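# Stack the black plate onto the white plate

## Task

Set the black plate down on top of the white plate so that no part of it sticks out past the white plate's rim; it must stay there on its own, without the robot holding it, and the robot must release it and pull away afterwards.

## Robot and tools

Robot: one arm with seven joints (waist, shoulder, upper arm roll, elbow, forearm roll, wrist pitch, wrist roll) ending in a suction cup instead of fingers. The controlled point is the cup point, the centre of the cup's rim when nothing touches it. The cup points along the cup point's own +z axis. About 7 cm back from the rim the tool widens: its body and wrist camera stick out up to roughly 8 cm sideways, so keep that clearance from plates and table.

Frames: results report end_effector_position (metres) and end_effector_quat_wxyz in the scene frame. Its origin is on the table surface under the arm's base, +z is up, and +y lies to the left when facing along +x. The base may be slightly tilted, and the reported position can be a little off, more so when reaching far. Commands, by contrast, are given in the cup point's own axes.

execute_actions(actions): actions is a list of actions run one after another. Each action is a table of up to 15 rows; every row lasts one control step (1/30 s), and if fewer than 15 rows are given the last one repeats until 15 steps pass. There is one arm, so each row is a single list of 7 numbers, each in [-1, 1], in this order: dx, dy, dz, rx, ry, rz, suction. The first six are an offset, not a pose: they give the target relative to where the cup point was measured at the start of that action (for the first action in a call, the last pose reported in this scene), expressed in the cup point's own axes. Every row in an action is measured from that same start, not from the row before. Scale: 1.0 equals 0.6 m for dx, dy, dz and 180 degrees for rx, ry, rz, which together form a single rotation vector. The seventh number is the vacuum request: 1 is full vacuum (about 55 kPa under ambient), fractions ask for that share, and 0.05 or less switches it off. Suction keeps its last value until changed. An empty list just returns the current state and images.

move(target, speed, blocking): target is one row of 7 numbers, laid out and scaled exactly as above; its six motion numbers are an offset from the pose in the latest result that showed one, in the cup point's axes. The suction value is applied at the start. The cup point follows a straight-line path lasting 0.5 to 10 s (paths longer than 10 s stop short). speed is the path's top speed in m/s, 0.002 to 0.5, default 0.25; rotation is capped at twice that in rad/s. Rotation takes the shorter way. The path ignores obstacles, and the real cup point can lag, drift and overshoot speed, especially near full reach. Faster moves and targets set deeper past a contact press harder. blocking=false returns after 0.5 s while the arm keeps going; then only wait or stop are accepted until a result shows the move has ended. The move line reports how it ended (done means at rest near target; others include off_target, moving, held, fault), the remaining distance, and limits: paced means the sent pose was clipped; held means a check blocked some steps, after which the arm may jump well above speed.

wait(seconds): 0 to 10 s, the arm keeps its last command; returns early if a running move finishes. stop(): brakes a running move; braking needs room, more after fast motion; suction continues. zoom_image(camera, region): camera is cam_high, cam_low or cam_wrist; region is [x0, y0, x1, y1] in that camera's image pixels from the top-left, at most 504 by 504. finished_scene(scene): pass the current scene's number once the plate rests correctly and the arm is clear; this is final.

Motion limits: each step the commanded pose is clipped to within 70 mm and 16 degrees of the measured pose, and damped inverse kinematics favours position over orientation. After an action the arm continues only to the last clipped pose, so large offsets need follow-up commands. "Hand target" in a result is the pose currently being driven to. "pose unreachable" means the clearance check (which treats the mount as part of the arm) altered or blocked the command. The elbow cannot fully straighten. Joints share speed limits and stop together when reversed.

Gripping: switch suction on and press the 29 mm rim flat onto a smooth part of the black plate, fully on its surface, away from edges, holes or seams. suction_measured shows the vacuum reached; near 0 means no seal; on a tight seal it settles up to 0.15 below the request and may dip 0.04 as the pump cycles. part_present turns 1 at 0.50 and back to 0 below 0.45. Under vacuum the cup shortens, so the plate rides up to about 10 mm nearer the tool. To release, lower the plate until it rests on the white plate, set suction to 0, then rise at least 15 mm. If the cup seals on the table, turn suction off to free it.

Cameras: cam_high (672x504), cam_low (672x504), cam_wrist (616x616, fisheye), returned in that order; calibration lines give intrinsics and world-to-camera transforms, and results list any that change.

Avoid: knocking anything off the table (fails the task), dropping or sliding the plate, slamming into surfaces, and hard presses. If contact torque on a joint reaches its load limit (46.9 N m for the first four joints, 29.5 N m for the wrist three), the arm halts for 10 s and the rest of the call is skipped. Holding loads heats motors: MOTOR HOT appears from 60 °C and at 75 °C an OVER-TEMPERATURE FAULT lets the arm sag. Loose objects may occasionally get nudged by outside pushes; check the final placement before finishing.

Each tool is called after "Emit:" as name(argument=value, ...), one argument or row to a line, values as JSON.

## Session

Emit:
execute_actions(
  actions=[],
)

Scene clock: 0.00 s.
end_effector_position=(+0.4518, -0.0063, +0.2200) suction_measured=0.00 part_present=0 end_effector_quat_wxyz=(-0.003, +0.002, +1.000, +0.007)
Joint positions: [-0.056  0.432  0.001  1.655  0.     1.055  3.089]
Joint velocities: [-0.     0.001 -0.     0.     0.    -0.001 -0.   ]
Motor temperatures (°C, as the motors report them): [30 28 28 28 39 42 37]
Hand target: +0.452, -0.006, +0.220; -0.003, +0.002, +1.000, +0.007
camera_calibration (this result's frames):
cam_wrist: T_world_to_cam=[[0.0809388, -0.988162, -0.130324, 0.00184728], [-0.921677, -0.123976, 0.367615, 0.348635], [-0.379421, 0.0903628, -0.920801, 0.475114], [0, 0, 0, 1]] pos_world=[0.501448, 0.00211533, 0.309562]

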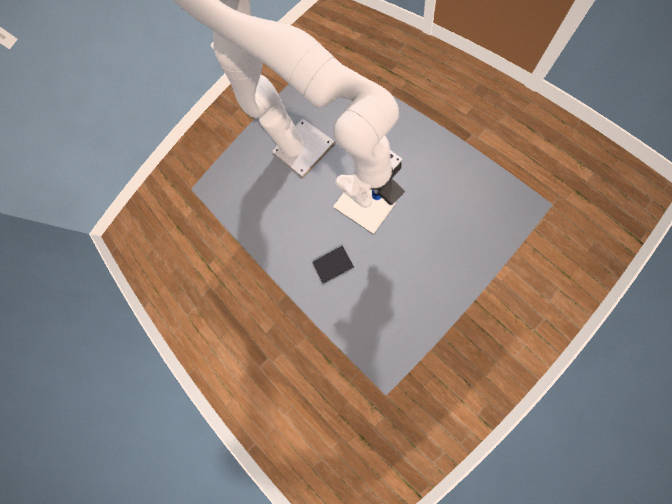

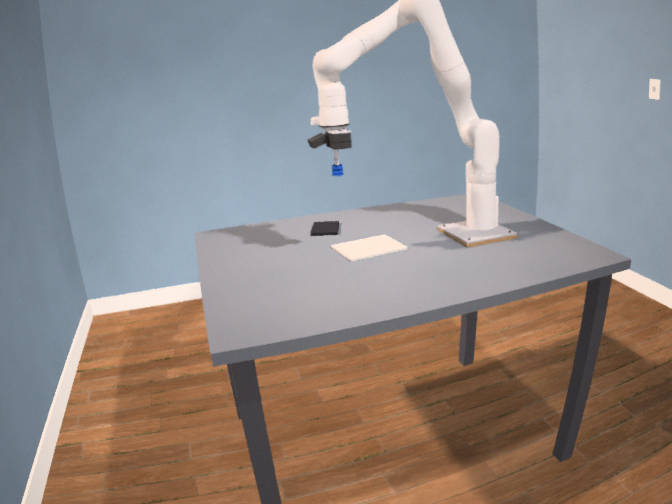

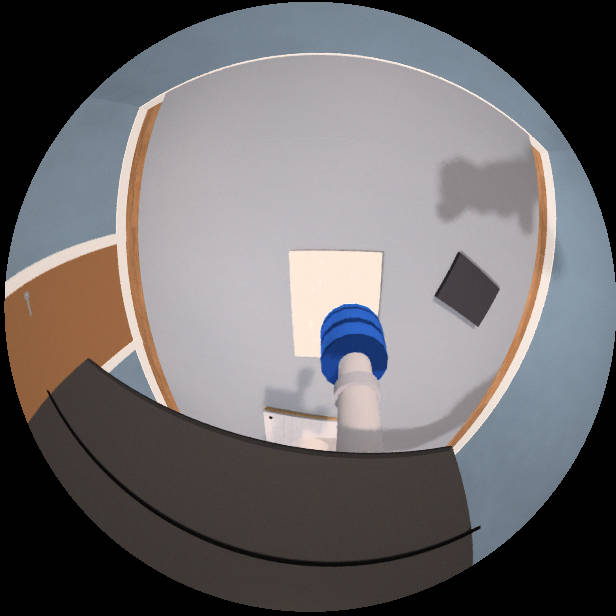

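Emit:
zoom_image(
  camera="cam_wrist",
  region=[270, 200, 520, 400],
)

Emit:
zoom_image(
  camera="cam_high",
  region=[290, 170, 450, 290],
)

Region (270, 200, 520, 400) of cam_wrist's 616x616 image, scaled by 2.016, with more detail than that image has; it fills the top 403 rows of this view, and the rest is white.

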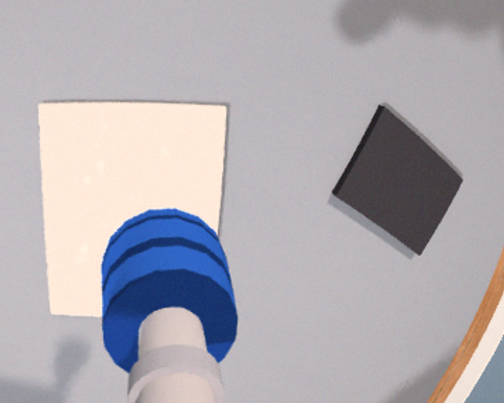

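Region (290, 170, 450, 290) of cam_high's 672x504 image, scaled by 3.150, with more detail than that image has; it fills the top 378 rows of this view, and the rest is white.

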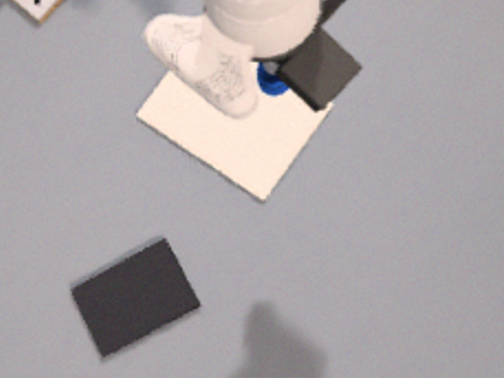

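Emit:
move(
  target=[0.021,-0.371,0.31,0,0,0,1],
  speed=0.3,
)

Emit:
move(
  target=[0,0,0.04,0,0,0,1],
  speed=0.04,
)

Scene clock: 11.13 s.
end_effector_position=(+0.4366, -0.2262, +0.0309) suction_measured=0.00 part_present=0 end_effector_quat_wxyz=(-0.003, +0.002, +1.000, +0.007)
Joint positions: [ 0.403  0.802  0.025  1.698 -0.029  0.641  3.589]
Joint velocities: [ 0.003  0.005  0.001 -0.001 -0.001 -0.002  0.001]
Motor temperatures (°C, as the motors report them): [30 28 28 28 39 42 37]
Hand target: +0.436, -0.226, +0.031; -0.003, +0.002, +1.000, +0.007
Off the commanded pose: 0.000 m, 0 deg.
move: done
camera_calibration (this result's frames):
cam_wrist: T_world_to_cam=[[0.0815064, -0.988169, -0.129921, -0.239165], [-0.921631, -0.12435, 0.367604, 0.376826], [-0.379411, 0.0897772, -0.920862, 0.314973], [0, 0, 0, 1]] pos_world=[0.486292, -0.217754, 0.120451]

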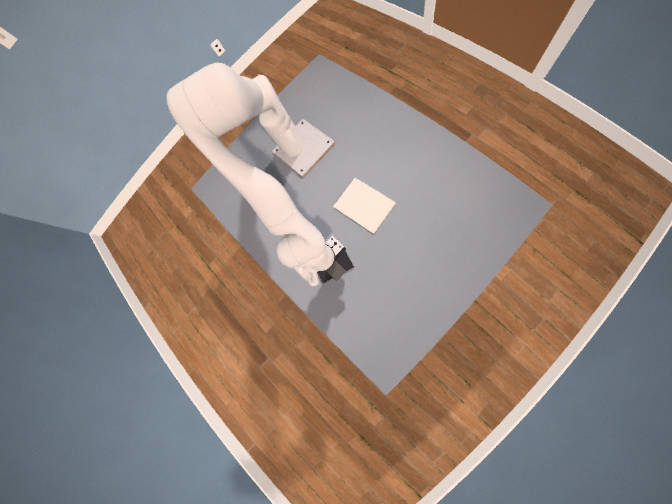

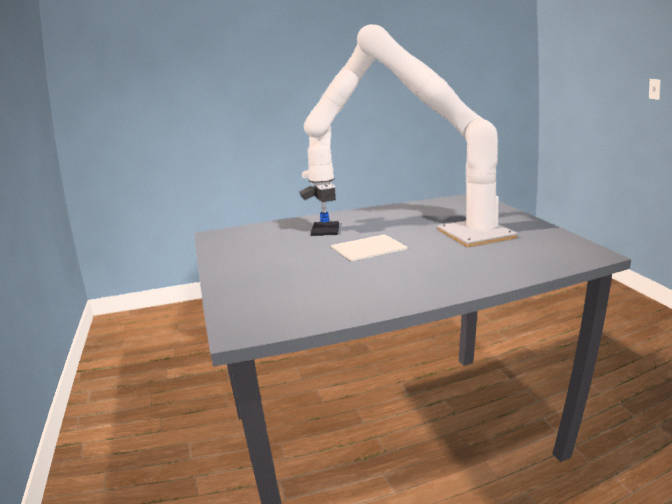

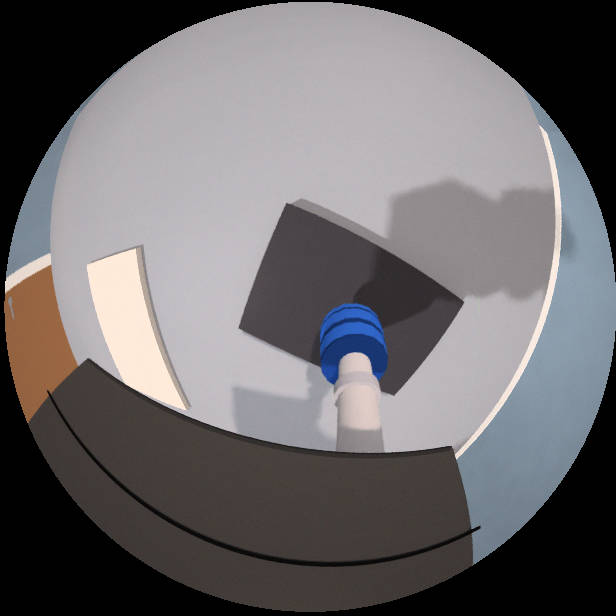

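Scene clock: 12.03 s.
end_effector_position=(+0.4364, -0.2258, +0.0068) suction_measured=0.41 part_present=0 end_effector_quat_wxyz=(-0.003, +0.002, +1.000, +0.007)
Joint positions: [ 0.405  0.849  0.023  1.704 -0.03   0.589  3.59 ]
Joint velocities: [ 0.     0.003 -0.    -0.    -0.001 -0.001 -0.   ]
Motor temperatures (°C, as the motors report them): [30 28 28 28 39 42 37]
Hand target: +0.437, -0.226, +0.007; -0.003, +0.002, +1.000, +0.007
Off the commanded pose: 0.000 m, 0 deg.
move: done
camera_calibration (this result's frames):
cam_wrist: T_world_to_cam=[[0.081509, -0.988145, -0.130102, -0.241857], [-0.921503, -0.12445, 0.367893, 0.385405], [-0.379723, 0.0899025, -0.920722, 0.292807], [0, 0, 0, 1]] pos_world=[0.486051, -0.217351, 0.0963402]

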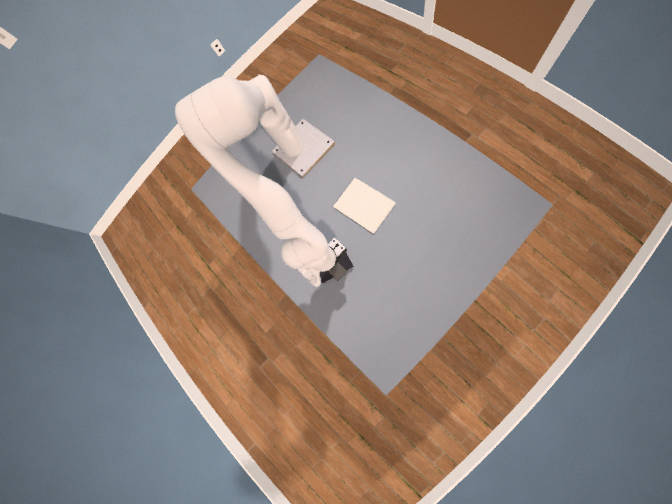

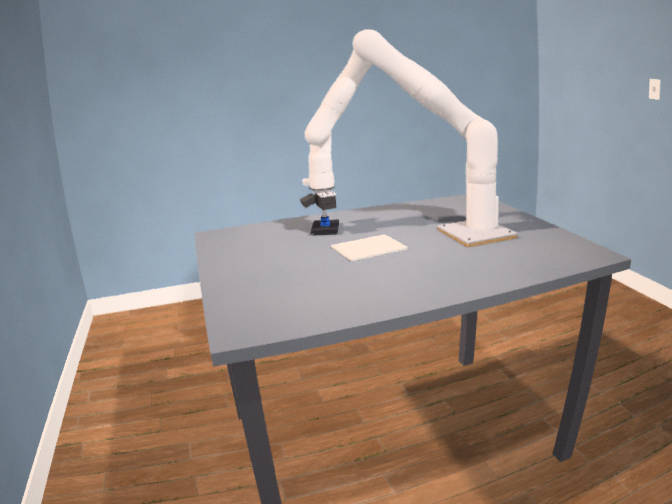

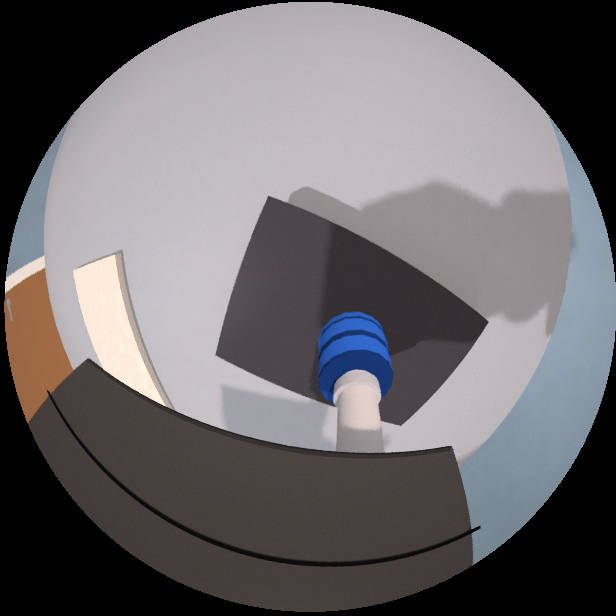

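Emit:
wait(
  seconds=0.5,
)

Emit:
move(
  target=[0,0,-0.04,0,0,0,1],
  speed=0.1,
)

Scene clock: 14.60 s.
end_effector_position=(+0.4365, -0.2259, +0.0069) suction_measured=0.98 part_present=1 end_effector_quat_wxyz=(-0.003, +0.002, +1.000, +0.007)
Joint positions: [ 0.405  0.849  0.023  1.703 -0.03   0.589  3.59 ]
Joint velocities: [ 0.     0.001  0.001  0.     0.    -0.002 -0.   ]
Motor temperatures (°C, as the motors report them): [30 28 28 28 39 42 37]
Hand target: +0.437, -0.226, +0.007; -0.003, +0.002, +1.000, +0.007
Off the commanded pose: 0.000 m, 0 deg.
wait: 0.50 s; at rest from the start
camera_calibration (this result's frames):
cam_wrist: T_world_to_cam=[[0.0815322, -0.988167, -0.129915, -0.241954], [-0.921629, -0.124371, 0.367604, 0.385575], [-0.379412, 0.0897615, -0.920863, 0.292767], [0, 0, 0, 1]] pos_world=[0.486163, -0.217416, 0.0964266]

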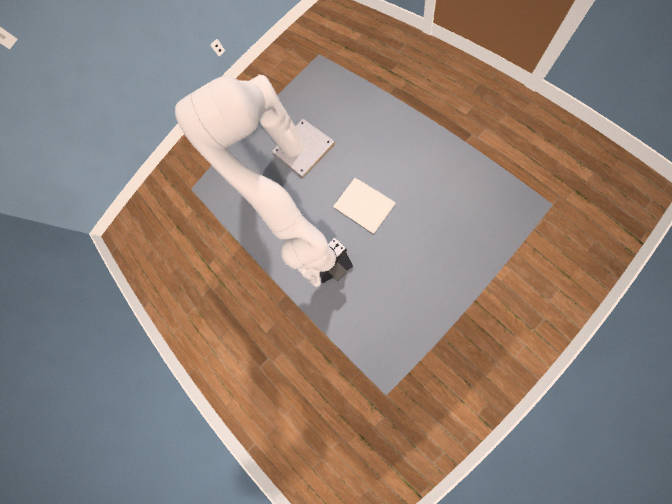

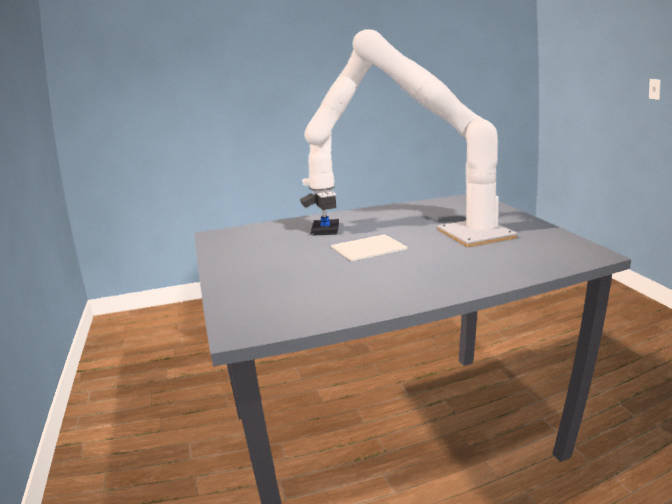

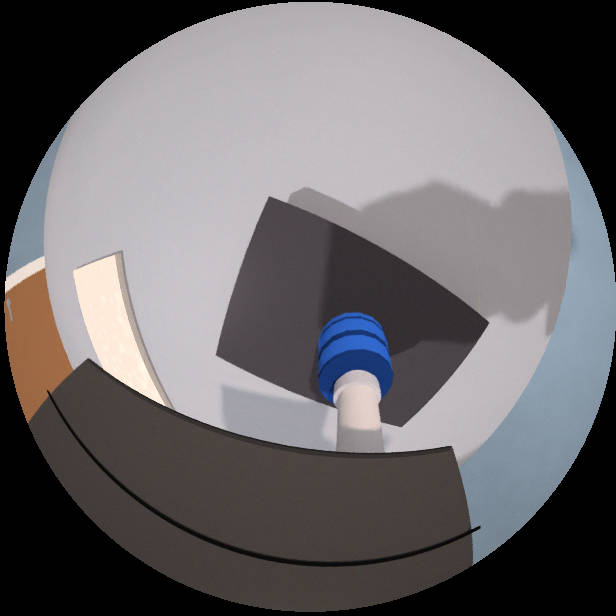

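Scene clock: 15.37 s.
end_effector_position=(+0.4366, -0.2262, +0.0307) suction_measured=0.98 part_present=1 end_effector_quat_wxyz=(-0.003, +0.002, +1.000, +0.007)
Joint positions: [ 0.403  0.802  0.025  1.698 -0.029  0.641  3.589]
Joint velocities: [-0.    -0.004 -0.001 -0.    -0.     0.003  0.   ]
Motor temperatures (°C, as the motors report them): [30 28 28 28 39 42 37]
Hand target: +0.437, -0.226, +0.031; -0.003, +0.002, +1.000, +0.007
Off the commanded pose: 0.000 m, 0 deg.
move: done
camera_calibration (this result's frames):
cam_wrist: T_world_to_cam=[[0.0814546, -0.988154, -0.130061, -0.239131], [-0.921532, -0.124379, 0.367844, 0.376778], [-0.379664, 0.0898932, -0.920747, 0.314887], [0, 0, 0, 1]] pos_world=[0.486243, -0.217741, 0.120234]

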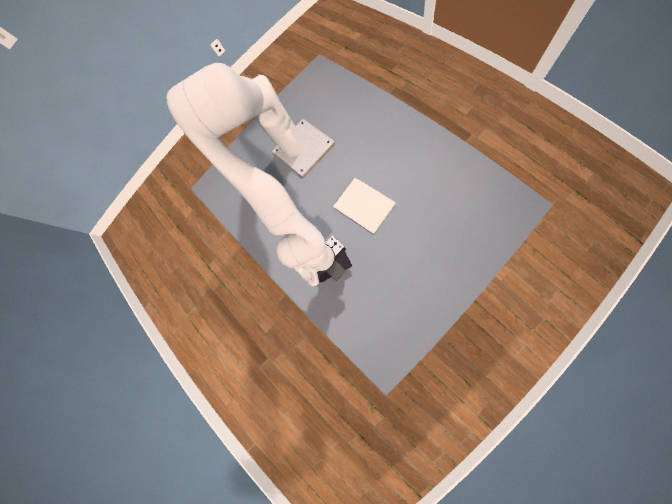

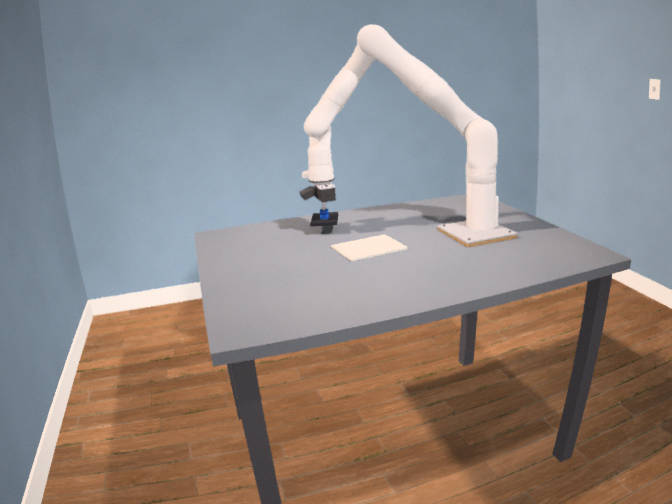

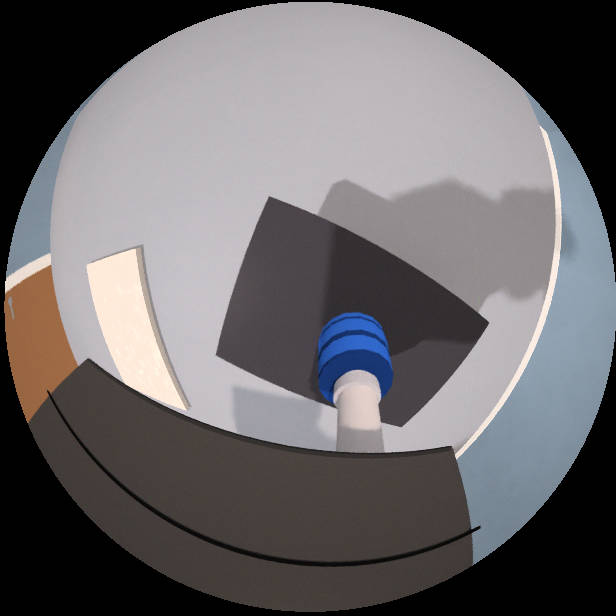

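Emit:
move(
  target=[0.094,0.374,0.015,0,0,0.355,1],
  speed=0.35,
)

Emit:
move(
  target=[0,0,0.024,0,0,0,1],
  speed=0.04,
)

Scene clock: 21.90 s.
end_effector_position=(+0.3819, -0.0015, +0.0252) suction_measured=0.98 part_present=1 end_effector_quat_wxyz=(-0.006, +0.531, +0.847, +0.005)
Joint positions: [-0.28   0.713  0.297  2.092 -0.508  0.405  2.449]
Joint velocities: [-0.021  0.004  0.002 -0.001  0.005  0.005 -0.011]
Motor temperatures (°C, as the motors report them): [30 29 28 28 39 42 37]
Hand target: +0.382, -0.001, +0.025; -0.006, +0.531, +0.847, +0.005
Off the commanded pose: 0.001 m, 0 deg.
move: done
camera_calibration (this result's frames):
cam_wrist: T_world_to_cam=[[-0.854107, -0.506363, -0.118735, 0.344383], [-0.510412, 0.772214, 0.378372, 0.200449], [-0.0999044, 0.383774, -0.918007, 0.162428], [0, 0, 0, 1]] pos_world=[0.412679, -0.042743, 0.114156]

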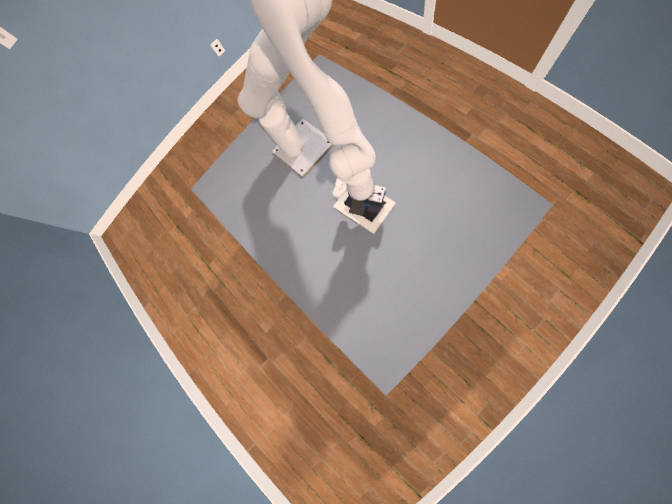

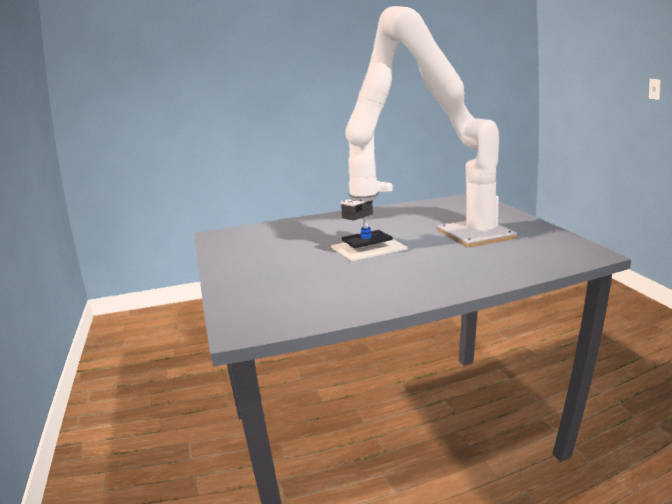

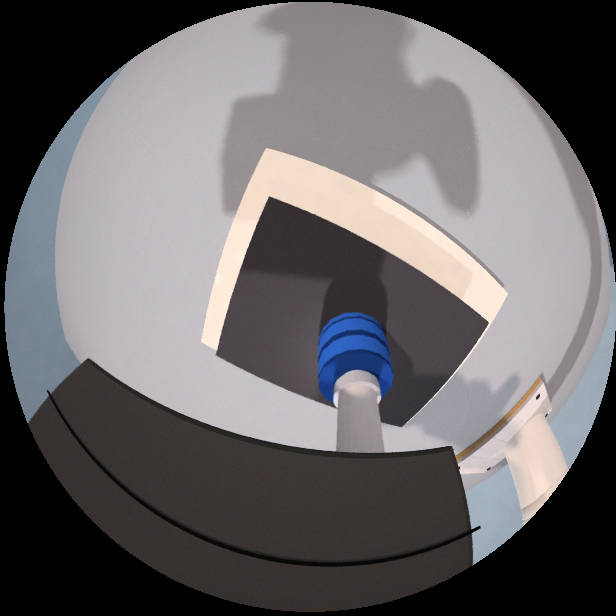

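Scene clock: 22.63 s.
end_effector_position=(+0.3819, -0.0011, +0.0110) suction_measured=0.98 part_present=1 end_effector_quat_wxyz=(-0.006, +0.531, +0.847, +0.005)
Joint positions: [-0.258  0.746  0.266  2.094 -0.526  0.364  2.465]
Joint velocities: [ 0.004  0.004 -0.001  0.    -0.003 -0.003  0.002]
Motor temperatures (°C, as the motors report them): [30 29 28 28 39 42 37]
Hand target: +0.382, -0.001, +0.011; -0.006, +0.531, +0.847, +0.005
Off the commanded pose: 0.000 m, 0 deg.
move: done
camera_calibration (this result's frames):
cam_wrist: T_world_to_cam=[[-0.853913, -0.506605, -0.119096, 0.342832], [-0.510776, 0.772011, 0.378296, 0.205696], [-0.0997034, 0.383863, -0.917992, 0.149148], [0, 0, 0, 1]] pos_world=[0.412683, -0.0423714, 0.099933]

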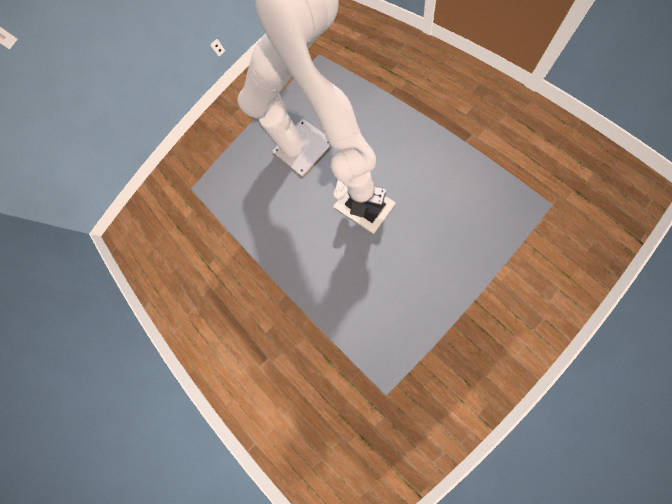

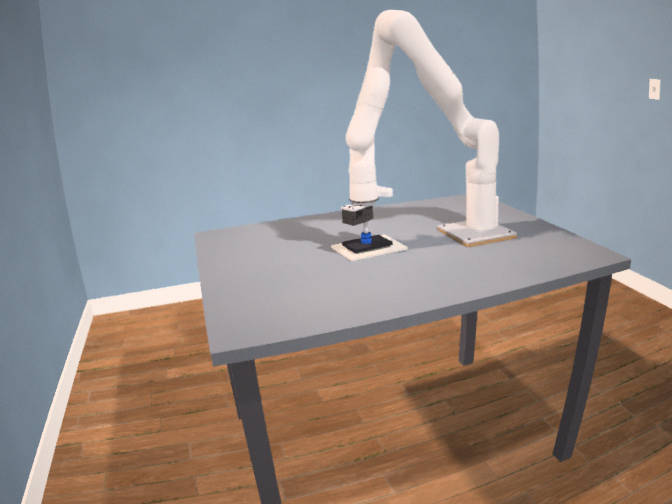

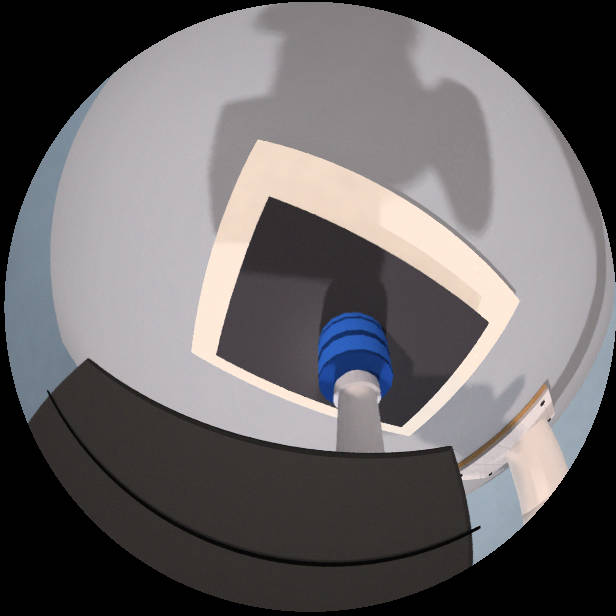

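Emit:
execute_actions(
  actions=[
    [[0,0,0.007,0,0,0,1]],
    [[0,0,0,0,0,0,0]],
  ],
)

Emit:
move(
  target=[0,0,-0.2,0,0,0,0],
)

Scene clock: 26.17 s.
end_effector_position=(+0.3824, -0.0009, +0.0076) suction_measured=0.00 part_present=0 end_effector_quat_wxyz=(-0.006, +0.531, +0.847, +0.006)
Joint positions: [-0.252  0.754  0.257  2.094 -0.531  0.353  2.469]
Joint velocities: [-0.     0.     0.    -0.    -0.002  0.001  0.   ]
Motor temperatures (°C, as the motors report them): [30 29 28 28 39 42 37]
Hand target: +0.382, -0.001, +0.007; -0.006, +0.531, +0.847, +0.005
Off the commanded pose: 0.001 m, 0 deg.
camera_calibration (this result's frames):
cam_wrist: T_world_to_cam=[[-0.853679, -0.506581, -0.120866, 0.342874], [-0.511465, 0.771743, 0.377909, 0.207277], [-0.0981639, 0.384432, -0.917919, 0.145423], [0, 0, 0, 1]] pos_world=[0.412995, -0.0421762, 0.0965963]

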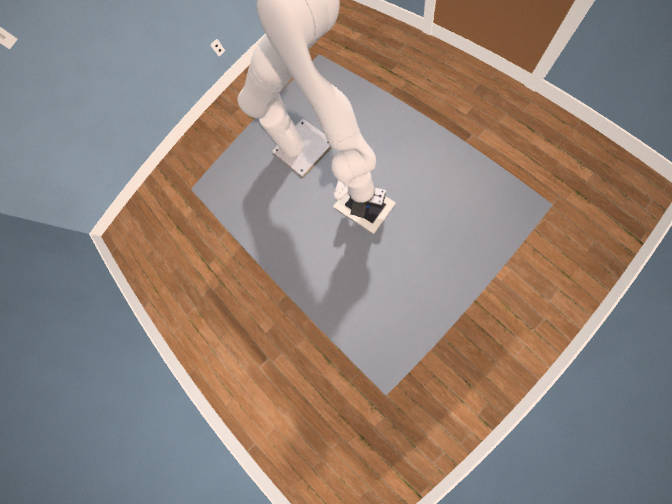

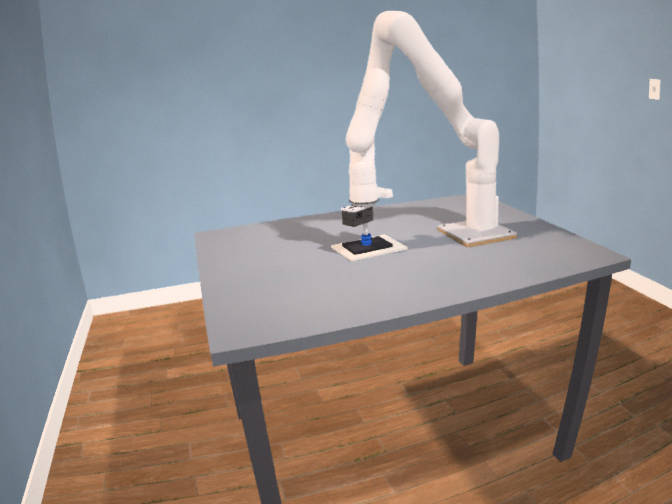

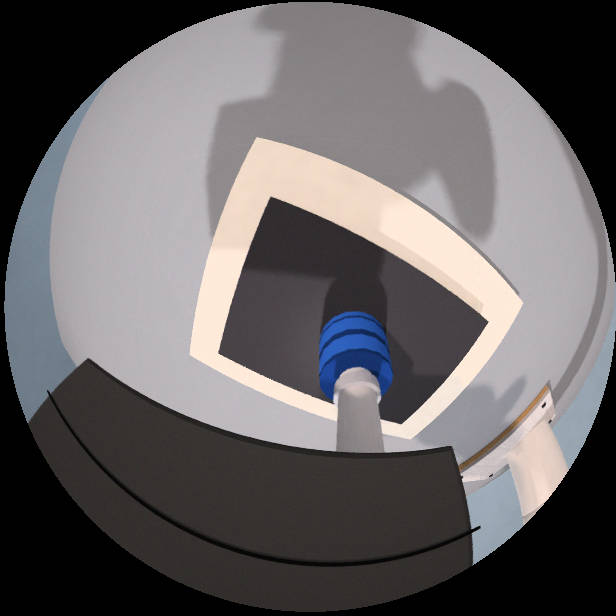

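Scene clock: 27.23 s.
end_effector_position=(+0.3827, -0.0030, +0.1276) suction_measured=0.00 part_present=0 end_effector_quat_wxyz=(-0.006, +0.532, +0.847, +0.005)
Joint positions: [-0.409  0.488  0.466  2.025 -0.334  0.699  2.297]
Joint velocities: [-0.004 -0.004 -0.    -0.001  0.001  0.    -0.001]
Motor temperatures (°C, as the motors report them): [30 29 28 28 39 42 37]
Hand target: +0.383, -0.003, +0.128; -0.006, +0.531, +0.847, +0.006
Off the commanded pose: 0.000 m, 0 deg.
move: done
camera_calibration (this result's frames):
cam_wrist: T_world_to_cam=[[-0.853982, -0.506226, -0.12021, 0.356555], [-0.51091, 0.772175, 0.377779, 0.163531], [-0.0984184, 0.384032, -0.918059, 0.256572], [0, 0, 0, 1]] pos_world=[0.413293, -0.0443092, 0.216631]

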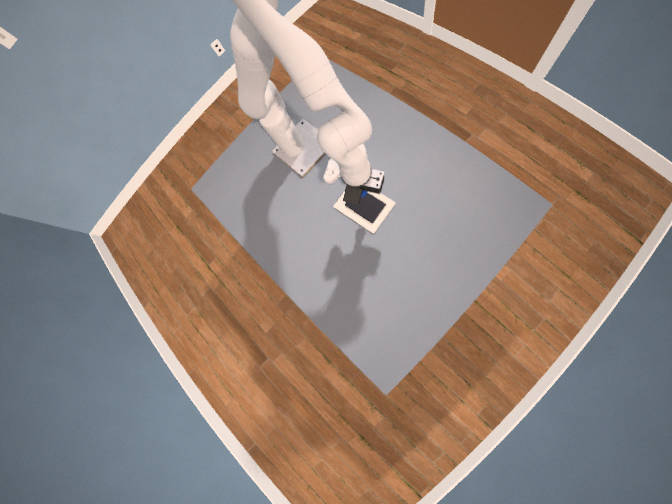

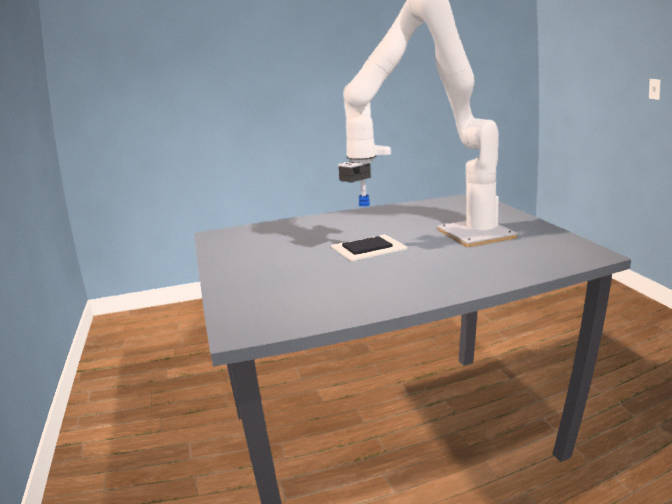

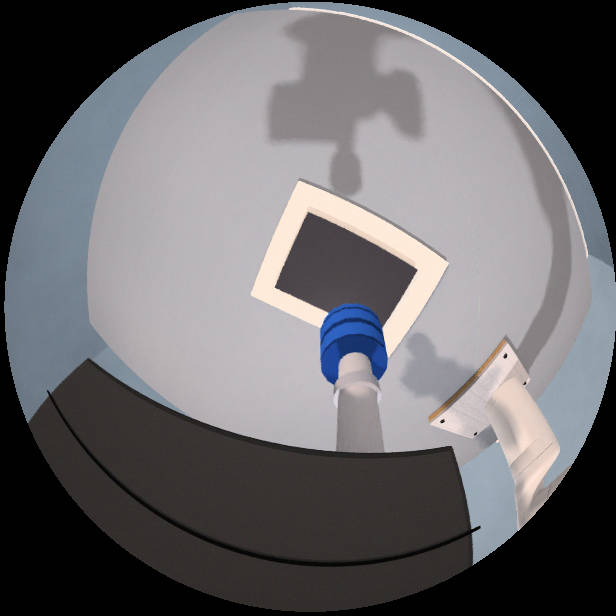

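Emit:
finished_scene(
  scene=2,
)

The scene is finished: the task was done.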